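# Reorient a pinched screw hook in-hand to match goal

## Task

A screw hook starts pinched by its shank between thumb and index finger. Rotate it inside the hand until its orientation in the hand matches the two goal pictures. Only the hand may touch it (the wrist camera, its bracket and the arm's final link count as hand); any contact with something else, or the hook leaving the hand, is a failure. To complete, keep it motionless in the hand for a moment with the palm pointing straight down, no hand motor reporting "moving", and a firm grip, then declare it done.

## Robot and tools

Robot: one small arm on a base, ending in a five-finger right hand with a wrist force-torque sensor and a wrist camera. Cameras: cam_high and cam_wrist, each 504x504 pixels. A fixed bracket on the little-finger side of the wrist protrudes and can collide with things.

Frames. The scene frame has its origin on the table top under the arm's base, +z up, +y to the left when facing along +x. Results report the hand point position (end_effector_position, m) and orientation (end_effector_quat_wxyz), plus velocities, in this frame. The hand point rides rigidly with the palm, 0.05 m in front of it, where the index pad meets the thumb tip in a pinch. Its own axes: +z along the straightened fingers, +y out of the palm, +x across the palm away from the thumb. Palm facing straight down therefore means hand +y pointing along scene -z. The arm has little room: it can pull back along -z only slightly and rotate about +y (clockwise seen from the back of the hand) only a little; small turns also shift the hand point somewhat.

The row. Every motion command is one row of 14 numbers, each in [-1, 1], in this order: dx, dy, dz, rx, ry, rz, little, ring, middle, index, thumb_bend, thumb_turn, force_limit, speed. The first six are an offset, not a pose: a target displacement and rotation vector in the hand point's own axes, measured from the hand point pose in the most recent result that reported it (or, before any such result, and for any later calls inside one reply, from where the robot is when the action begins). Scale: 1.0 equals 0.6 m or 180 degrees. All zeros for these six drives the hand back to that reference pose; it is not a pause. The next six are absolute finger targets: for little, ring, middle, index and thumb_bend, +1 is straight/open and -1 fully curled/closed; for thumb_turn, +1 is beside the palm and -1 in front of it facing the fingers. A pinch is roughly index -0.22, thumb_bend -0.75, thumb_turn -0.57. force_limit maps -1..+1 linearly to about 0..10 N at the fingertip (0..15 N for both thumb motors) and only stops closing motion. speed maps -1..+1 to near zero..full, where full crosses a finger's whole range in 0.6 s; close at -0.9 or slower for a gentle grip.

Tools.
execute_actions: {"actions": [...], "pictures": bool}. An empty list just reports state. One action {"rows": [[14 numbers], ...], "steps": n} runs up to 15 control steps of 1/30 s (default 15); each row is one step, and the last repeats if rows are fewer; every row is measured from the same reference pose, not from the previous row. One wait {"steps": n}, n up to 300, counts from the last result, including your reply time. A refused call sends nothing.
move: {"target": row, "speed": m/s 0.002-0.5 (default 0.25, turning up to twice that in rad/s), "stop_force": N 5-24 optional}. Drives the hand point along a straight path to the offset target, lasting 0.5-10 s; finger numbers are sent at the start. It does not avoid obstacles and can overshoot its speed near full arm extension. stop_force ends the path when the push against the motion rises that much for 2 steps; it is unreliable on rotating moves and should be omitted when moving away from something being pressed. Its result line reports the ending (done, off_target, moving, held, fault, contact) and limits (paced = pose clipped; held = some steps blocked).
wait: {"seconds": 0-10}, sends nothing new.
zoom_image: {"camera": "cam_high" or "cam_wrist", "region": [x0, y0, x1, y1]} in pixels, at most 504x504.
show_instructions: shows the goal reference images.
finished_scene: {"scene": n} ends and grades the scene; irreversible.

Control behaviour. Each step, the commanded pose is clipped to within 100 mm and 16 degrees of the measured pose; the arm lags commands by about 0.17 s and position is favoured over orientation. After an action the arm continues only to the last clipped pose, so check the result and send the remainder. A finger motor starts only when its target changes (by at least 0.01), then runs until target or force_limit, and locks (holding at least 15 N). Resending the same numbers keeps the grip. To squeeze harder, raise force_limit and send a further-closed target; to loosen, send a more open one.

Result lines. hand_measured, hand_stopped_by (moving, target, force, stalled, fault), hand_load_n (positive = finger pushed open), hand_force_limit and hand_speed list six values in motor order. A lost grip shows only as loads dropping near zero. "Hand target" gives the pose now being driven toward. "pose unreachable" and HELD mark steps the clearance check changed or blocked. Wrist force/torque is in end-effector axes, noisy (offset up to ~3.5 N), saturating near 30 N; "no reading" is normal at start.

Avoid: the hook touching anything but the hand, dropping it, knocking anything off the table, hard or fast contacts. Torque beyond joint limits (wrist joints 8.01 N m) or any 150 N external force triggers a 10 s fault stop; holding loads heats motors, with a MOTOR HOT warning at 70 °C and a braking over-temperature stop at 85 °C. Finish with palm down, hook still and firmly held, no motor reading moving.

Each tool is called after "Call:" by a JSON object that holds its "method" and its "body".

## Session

Call:
{"method": "show_instructions", "body": {}}

Call:
{"method": "execute_actions", "body": {"actions": []}}

Reference images for this scene: goal picture from the wrist camera place, goal picture looking into the palm, FIVE-FINGER HAND page 1.

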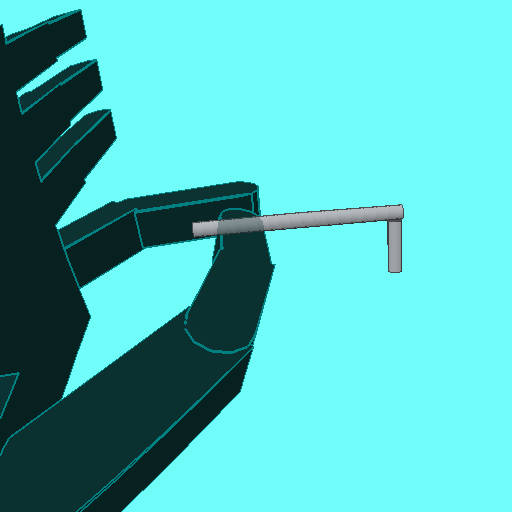

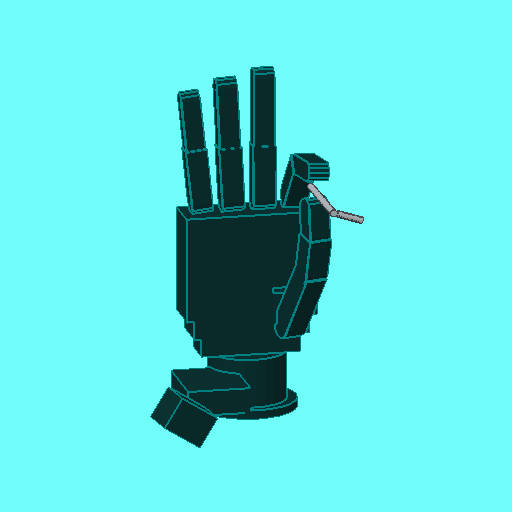

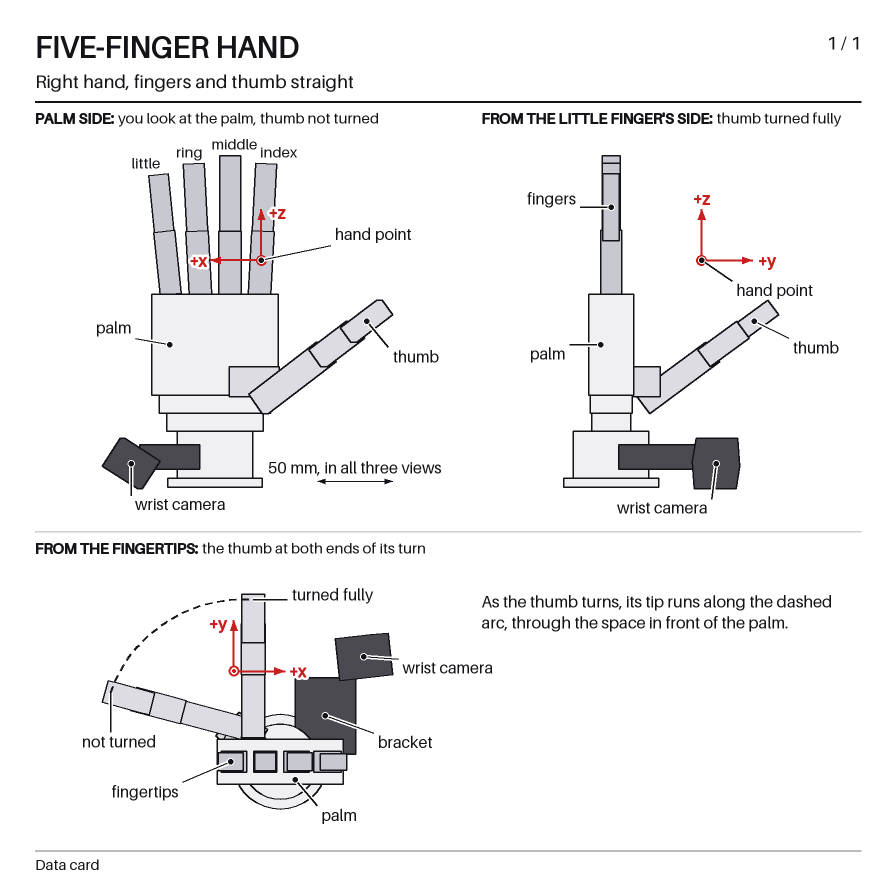

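Scene clock: 0.00 s of 4500.00 s.
end_effector_position=(+0.4611, -0.0254, +0.3058) hand_measured=(+1.000, +1.000, +1.000, -0.158, -0.750, -0.550) hand_load_n=(+0.0, +0.0, +0.0, +5.0, +0.5, +0.0) hand_stopped_by=(target, target, target, target, target, target) hand_force_limit=0.00 hand_speed=-0.80 end_effector_quat_wxyz=(+0.411, -0.413, +0.565, -0.584) end_effector_velocity=(-0.000, +0.000, +0.000) end_effector_angular_velocity=(-0.000, -0.001, +0.000)
Joint positions: [-0.48  -1.424  2.248 -3.984 -1.369 -0.008]
Joint velocities: [ 0.    -0.001 -0.     0.     0.     0.   ]
Motor temperatures (°C, as the motors report them): [32 31 28 40 36 30]
Wrist force (N, on the end effector, along its own x y z axes, offset not removed): no reading
Wrist torque (N m, same axes, about the end effector's origin, offset not removed): no reading
Hand target: +0.461, -0.025, +0.306; +0.411, -0.413, +0.565, -0.584

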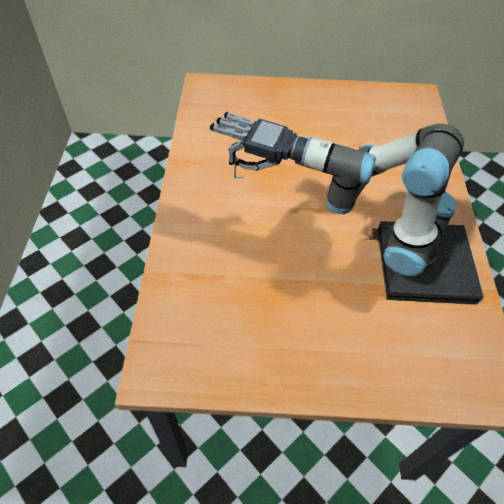

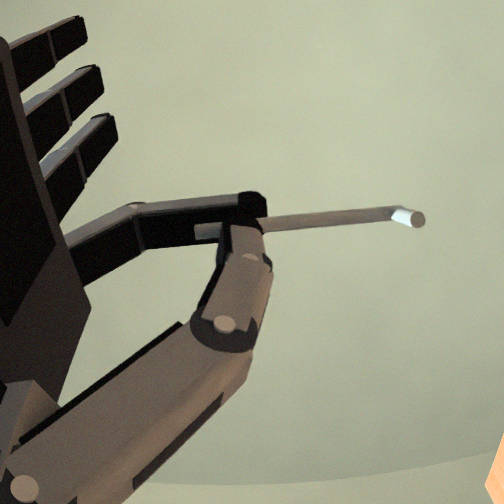

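Call:
{"method": "zoom_image", "body": {"camera": "cam_wrist", "region": [340, 160, 460, 280]}}

Region (340, 160, 460, 280) of cam_wrist's 504x504 image, scaled by 4.200, with more detail than that image has.

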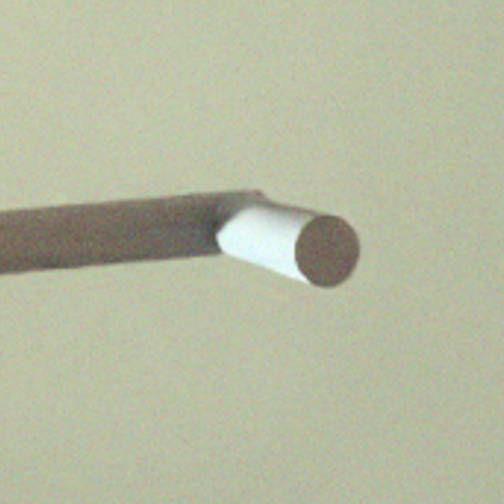

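Call:
{"method": "execute_actions", "body": {"actions": [{"rows": [[0,0,0,0,0,0,1,1,1,-0.22,-0.75,-0.45,0.0,-0.8]], "steps": 15}]}}

Scene clock: 35.33 s of 4500.00 s.
end_effector_position=(+0.4611, -0.0254, +0.3058) hand_measured=(+1.000, +1.000, +1.000, -0.166, -0.748, -0.450) hand_load_n=(+0.0, +0.0, +0.0, +7.5, +2.5, -0.5) hand_stopped_by=(target, target, target, force, target, moving) hand_force_limit=0.00 hand_speed=-0.80 end_effector_quat_wxyz=(+0.411, -0.413, +0.565, -0.584) end_effector_velocity=(+0.000, +0.000, -0.000) end_effector_angular_velocity=(+0.000, +0.000, +0.001)
Joint positions: [-0.48  -1.424  2.248 -3.984 -1.369 -0.008]
Joint velocities: [ 0.001  0.    -0.     0.    -0.     0.   ]
Motor temperatures (°C, as the motors report them): [32 31 28 40 36 30]
Wrist force (N, on the end effector, along its own x y z axes, offset not removed): [0.5 1.3 1.9]
Wrist torque (N m, same axes, about the end effector's origin, offset not removed): [0.03 -0.07 0.04]
Hand target: +0.461, -0.025, +0.306; +0.411, -0.413, +0.565, -0.584
Off the commanded pose: 0.000 m, 0 deg.
Steps of this call (steps 1 to 90: nothing new was sent; then 31.83 s passed at rest; steps 91 to 105: all 15 steps of this action). Readings (end_effector_position | what the end effector reports):
91: (+0.4611, -0.0254, +0.3058) | hand_measured=(+1.000, +1.000, +1.000, -0.158, -0.750, -0.550) hand_load_n=(+0.0, +0.0, +0.0, +5.0, +0.5, +0.0) hand_stopped_by=(target, target, target, moving, target, moving) hand_force_limit=0.00 hand_speed=-0.80
92: (+0.4611, -0.0254, +0.3058) | hand_measured=(+1.000, +1.000, +1.000, -0.158, -0.750, -0.550) hand_load_n=(+0.0, +0.0, +0.0, +5.0, +0.5, +0.0) hand_stopped_by=(target, target, target, moving, target, moving) hand_force_limit=0.00 hand_speed=-0.80
94: (+0.4611, -0.0254, +0.3058) | hand_measured=(+1.000, +1.000, +1.000, -0.168, -0.750, -0.542) hand_load_n=(+0.0, +0.0, +0.0, +8.0, +1.0, +0.0) hand_stopped_by=(target, target, target, force, target, moving) hand_force_limit=0.00 hand_speed=-0.80
98: (+0.4611, -0.0254, +0.3058) | hand_measured=(+1.000, +1.000, +1.000, -0.166, -0.750, -0.504) hand_load_n=(+0.0, +0.0, +0.0, +7.5, +1.5, +0.0) hand_stopped_by=(target, target, target, force, target, moving) hand_force_limit=0.00 hand_speed=-0.80
105: the state above

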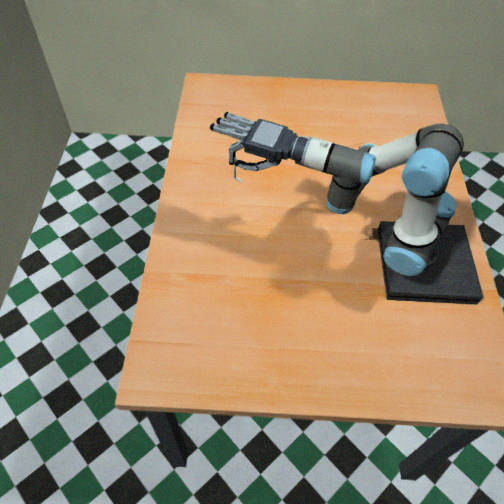

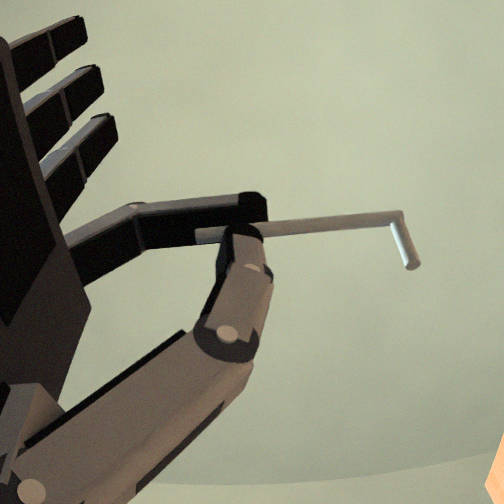

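Call:
{"method": "execute_actions", "body": {"actions": [{"rows": [[0,0,0,0,0,0,1,1,1,-0.22,-0.75,-0.39,0.0,-0.8]], "steps": 12}]}}

Call:
{"method": "zoom_image", "body": {"camera": "cam_wrist", "region": [340, 170, 460, 290]}}

Scene clock: 45.17 s of 4500.00 s.
end_effector_position=(+0.4611, -0.0254, +0.3058) hand_measured=(+1.000, +1.000, +1.000, -0.166, -0.748, -0.390) hand_load_n=(+0.0, +0.0, +0.0, +8.0, +3.5, -0.5) hand_stopped_by=(target, target, target, force, target, moving) hand_force_limit=0.00 hand_speed=-0.80 end_effector_quat_wxyz=(+0.411, -0.413, +0.565, -0.584) end_effector_velocity=(-0.000, +0.000, -0.000) end_effector_angular_velocity=(-0.000, +0.000, +0.000)
Joint positions: [-0.48  -1.424  2.248 -3.984 -1.369 -0.008]
Joint velocities: [ 0.    -0.     0.001 -0.     0.    -0.   ]
Motor temperatures (°C, as the motors report them): [32 31 28 40 36 30]
Wrist force (N, on the end effector, along its own x y z axes, offset not removed): [-0.6 0.6 2.7]
Wrist torque (N m, same axes, about the end effector's origin, offset not removed): [-0.16 0.06 0.00]
Hand target: +0.461, -0.025, +0.306; +0.411, -0.413, +0.565, -0.584
Off the commanded pose: 0.000 m, 0 deg.
Steps of this call (steps 1 to 90: nothing new was sent; then 6.43 s passed at rest; steps 91 to 102: all 12 steps of this action). Readings (end_effector_position | what the end effector reports):
91: (+0.4611, -0.0254, +0.3058) | hand_measured=(+1.000, +1.000, +1.000, -0.166, -0.748, -0.450) hand_load_n=(+0.0, +0.0, +0.0, +7.5, +2.5, -0.5) hand_stopped_by=(target, target, target, force, target, moving) hand_force_limit=0.00 hand_speed=-0.80
92: (+0.4611, -0.0254, +0.3058) | hand_measured=(+1.000, +1.000, +1.000, -0.166, -0.748, -0.450) hand_load_n=(+0.0, +0.0, +0.0, +7.5, +2.5, -0.5) hand_stopped_by=(target, target, target, force, target, moving) hand_force_limit=0.00 hand_speed=-0.80
94: (+0.4611, -0.0254, +0.3058) | hand_measured=(+1.000, +1.000, +1.000, -0.166, -0.748, -0.442) hand_load_n=(+0.0, +0.0, +0.0, +7.5, +2.5, -0.5) hand_stopped_by=(target, target, target, force, target, moving) hand_force_limit=0.00 hand_speed=-0.80
98: (+0.4611, -0.0254, +0.3058) | hand_measured=(+1.000, +1.000, +1.000, -0.166, -0.748, -0.404) hand_load_n=(+0.0, +0.0, +0.0, +8.0, +3.5, -0.5) hand_stopped_by=(target, target, target, force, target, moving) hand_force_limit=0.00 hand_speed=-0.80
102: the state above

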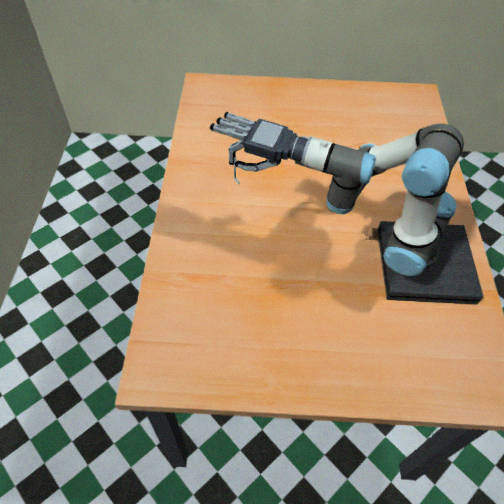

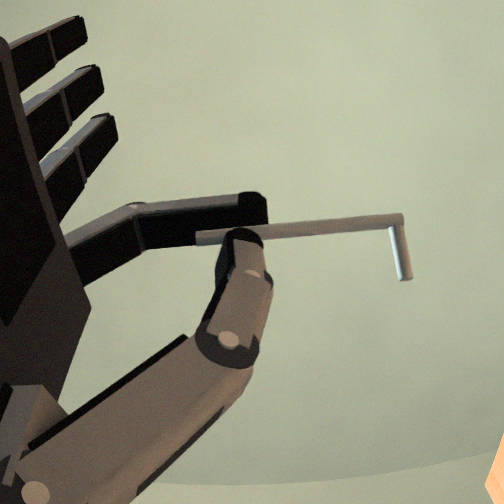

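Region (340, 170, 460, 290) of cam_wrist's 504x504 image, scaled by 4.200, with more detail than that image has.

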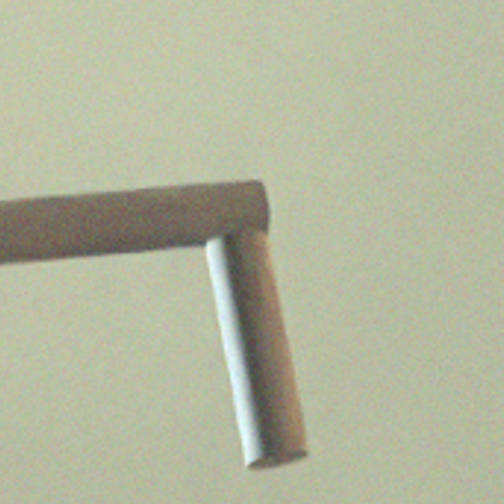

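Call:
{"method": "execute_actions", "body": {"actions": [{"rows": [[0,0,0,0,0,0,1,1,1,-0.22,-0.75,-0.33,0.0,-0.8]], "steps": 12}]}}

Call:
{"method": "zoom_image", "body": {"camera": "cam_wrist", "region": [340, 170, 460, 290]}}

Scene clock: 75.90 s of 4500.00 s.
end_effector_position=(+0.4611, -0.0254, +0.3058) hand_measured=(+1.000, +1.000, +1.000, -0.166, -0.748, -0.330) hand_load_n=(+0.0, +0.0, +0.0, +8.0, +4.5, -0.5) hand_stopped_by=(target, target, target, force, target, moving) hand_force_limit=0.00 hand_speed=-0.80 end_effector_quat_wxyz=(+0.411, -0.413, +0.565, -0.584) end_effector_velocity=(-0.000, +0.000, +0.000) end_effector_angular_velocity=(-0.000, -0.001, +0.000)
Joint positions: [-0.48  -1.424  2.248 -3.984 -1.369 -0.008]
Joint velocities: [ 0.    -0.001  0.    -0.     0.     0.   ]
Motor temperatures (°C, as the motors report them): [32 31 28 40 36 30]
Wrist force (N, on the end effector, along its own x y z axes, offset not removed): [0.7 -0.1 2.7]
Wrist torque (N m, same axes, about the end effector's origin, offset not removed): [-0.19 -0.14 0.08]
Hand target: +0.461, -0.025, +0.306; +0.411, -0.413, +0.565, -0.584
Off the commanded pose: 0.000 m, 0 deg.
Steps of this call (steps 1 to 90: nothing new was sent; then 27.33 s passed at rest; steps 91 to 102: all 12 steps of this action). Readings (end_effector_position | what the end effector reports):
91: (+0.4611, -0.0254, +0.3058) | hand_measured=(+1.000, +1.000, +1.000, -0.166, -0.748, -0.390) hand_load_n=(+0.0, +0.0, +0.0, +8.0, +3.5, -0.5) hand_stopped_by=(target, target, target, force, target, moving) hand_force_limit=0.00 hand_speed=-0.80
92: (+0.4611, -0.0254, +0.3058) | hand_measured=(+1.000, +1.000, +1.000, -0.166, -0.748, -0.390) hand_load_n=(+0.0, +0.0, +0.0, +8.0, +3.5, -0.5) hand_stopped_by=(target, target, target, force, target, moving) hand_force_limit=0.00 hand_speed=-0.80
94: (+0.4611, -0.0254, +0.3058) | hand_measured=(+1.000, +1.000, +1.000, -0.166, -0.748, -0.382) hand_load_n=(+0.0, +0.0, +0.0, +8.0, +4.0, -0.5) hand_stopped_by=(target, target, target, force, target, moving) hand_force_limit=0.00 hand_speed=-0.80
98: (+0.4611, -0.0254, +0.3058) | hand_measured=(+1.000, +1.000, +1.000, -0.166, -0.748, -0.344) hand_load_n=(+0.0, +0.0, +0.0, +8.0, +4.5, -0.5) hand_stopped_by=(target, target, target, force, target, moving) hand_force_limit=0.00 hand_speed=-0.80
102: the state above

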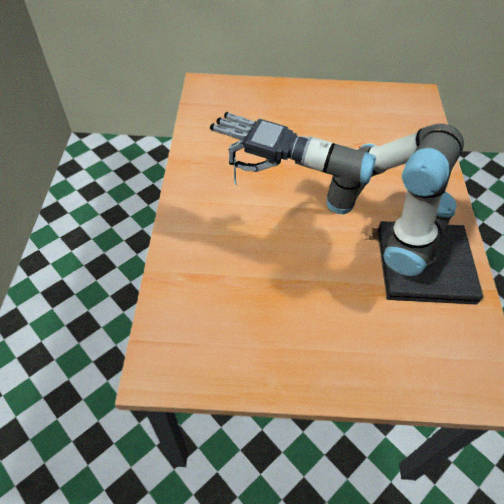

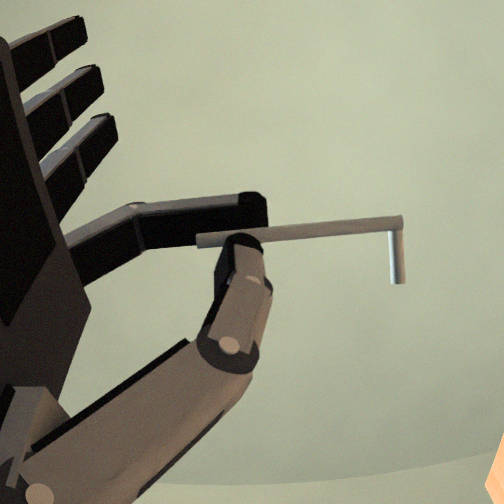

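Region (340, 170, 460, 290) of cam_wrist's 504x504 image, scaled by 4.200, with more detail than that image has.

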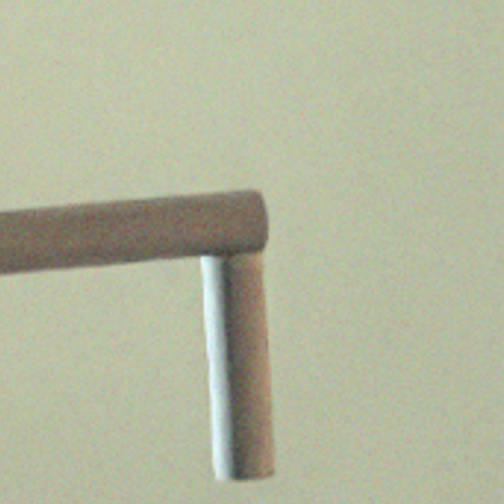

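Call:
{"method": "execute_actions", "body": {"actions": [{"rows": [[0,0,0,0,0,0,1,1,1,-0.22,-0.75,-0.295,0.0,-0.8]], "steps": 10}]}}

Call:
{"method": "zoom_image", "body": {"camera": "cam_wrist", "region": [340, 170, 460, 290]}}

Scene clock: 91.87 s of 4500.00 s.
end_effector_position=(+0.4611, -0.0254, +0.3058) hand_measured=(+1.000, +1.000, +1.000, -0.166, -0.748, -0.294) hand_load_n=(+0.0, +0.0, +0.0, +8.0, +5.0, -1.0) hand_stopped_by=(target, target, target, force, target, target) hand_force_limit=0.00 hand_speed=-0.80 end_effector_quat_wxyz=(+0.411, -0.413, +0.565, -0.584) end_effector_velocity=(+0.000, -0.000, -0.000) end_effector_angular_velocity=(+0.000, +0.001, -0.000)
Joint positions: [-0.48  -1.424  2.248 -3.984 -1.369 -0.008]
Joint velocities: [-0.     0.001 -0.     0.     0.    -0.   ]
Motor temperatures (°C, as the motors report them): [32 31 28 40 36 30]
Wrist force (N, on the end effector, along its own x y z axes, offset not removed): [0.3 1.0 1.8]
Wrist torque (N m, same axes, about the end effector's origin, offset not removed): [0.08 -0.08 0.01]
Hand target: +0.461, -0.025, +0.306; +0.411, -0.413, +0.565, -0.584
Off the commanded pose: 0.000 m, 0 deg.
Steps of this call (steps 1 to 90: nothing new was sent; then 12.63 s passed at rest; steps 91 to 100: all 10 steps of this action). Readings (end_effector_position | what the end effector reports):
91: (+0.4611, -0.0254, +0.3058) | hand_measured=(+1.000, +1.000, +1.000, -0.166, -0.748, -0.330) hand_load_n=(+0.0, +0.0, +0.0, +8.0, +4.5, -0.5) hand_stopped_by=(target, target, target, force, target, moving) hand_force_limit=0.00 hand_speed=-0.80
92: (+0.4611, -0.0254, +0.3058) | hand_measured=(+1.000, +1.000, +1.000, -0.166, -0.748, -0.330) hand_load_n=(+0.0, +0.0, +0.0, +8.0, +4.5, -0.5) hand_stopped_by=(target, target, target, force, target, moving) hand_force_limit=0.00 hand_speed=-0.80
94: (+0.4611, -0.0254, +0.3058) | hand_measured=(+1.000, +1.000, +1.000, -0.166, -0.748, -0.322) hand_load_n=(+0.0, +0.0, +0.0, +8.0, +4.5, -0.5) hand_stopped_by=(target, target, target, force, target, moving) hand_force_limit=0.00 hand_speed=-0.80
98: (+0.4611, -0.0254, +0.3058) | hand_measured=(+1.000, +1.000, +1.000, -0.166, -0.748, -0.294) hand_load_n=(+0.0, +0.0, +0.0, +8.0, +5.0, -1.0) hand_stopped_by=(target, target, target, force, target, moving) hand_force_limit=0.00 hand_speed=-0.80
100: the state above

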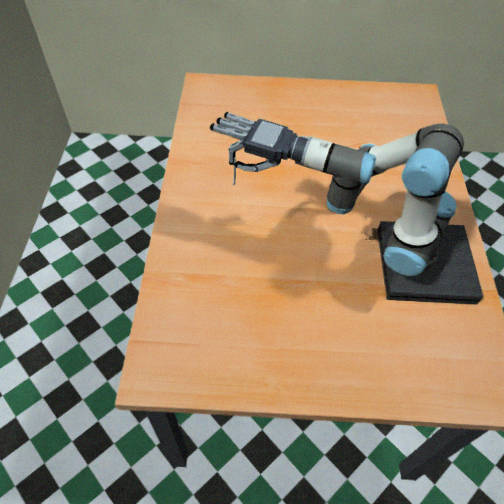

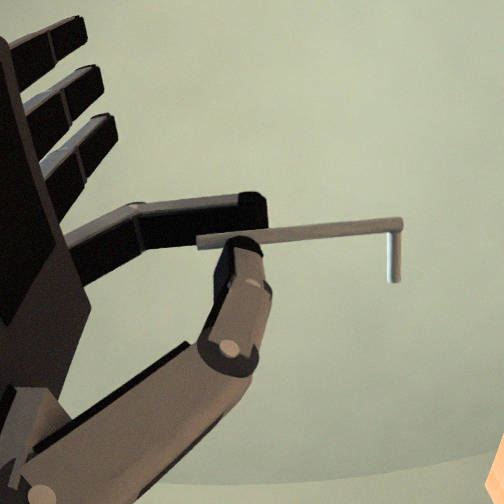

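Region (340, 170, 460, 290) of cam_wrist's 504x504 image, scaled by 4.200, with more detail than that image has.

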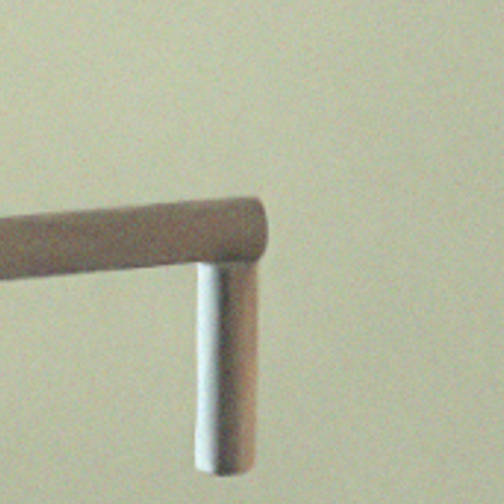

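All hand motors have stopped, the grip loads match scene 1 (index 8 N, thumb 5 N), and the palm points straight down. The hook matches both goal pictures, so I'm ending scene 2.

Call:
{"method": "finished_scene", "body": {"scene": 2}}

The scene is finished: the task was done.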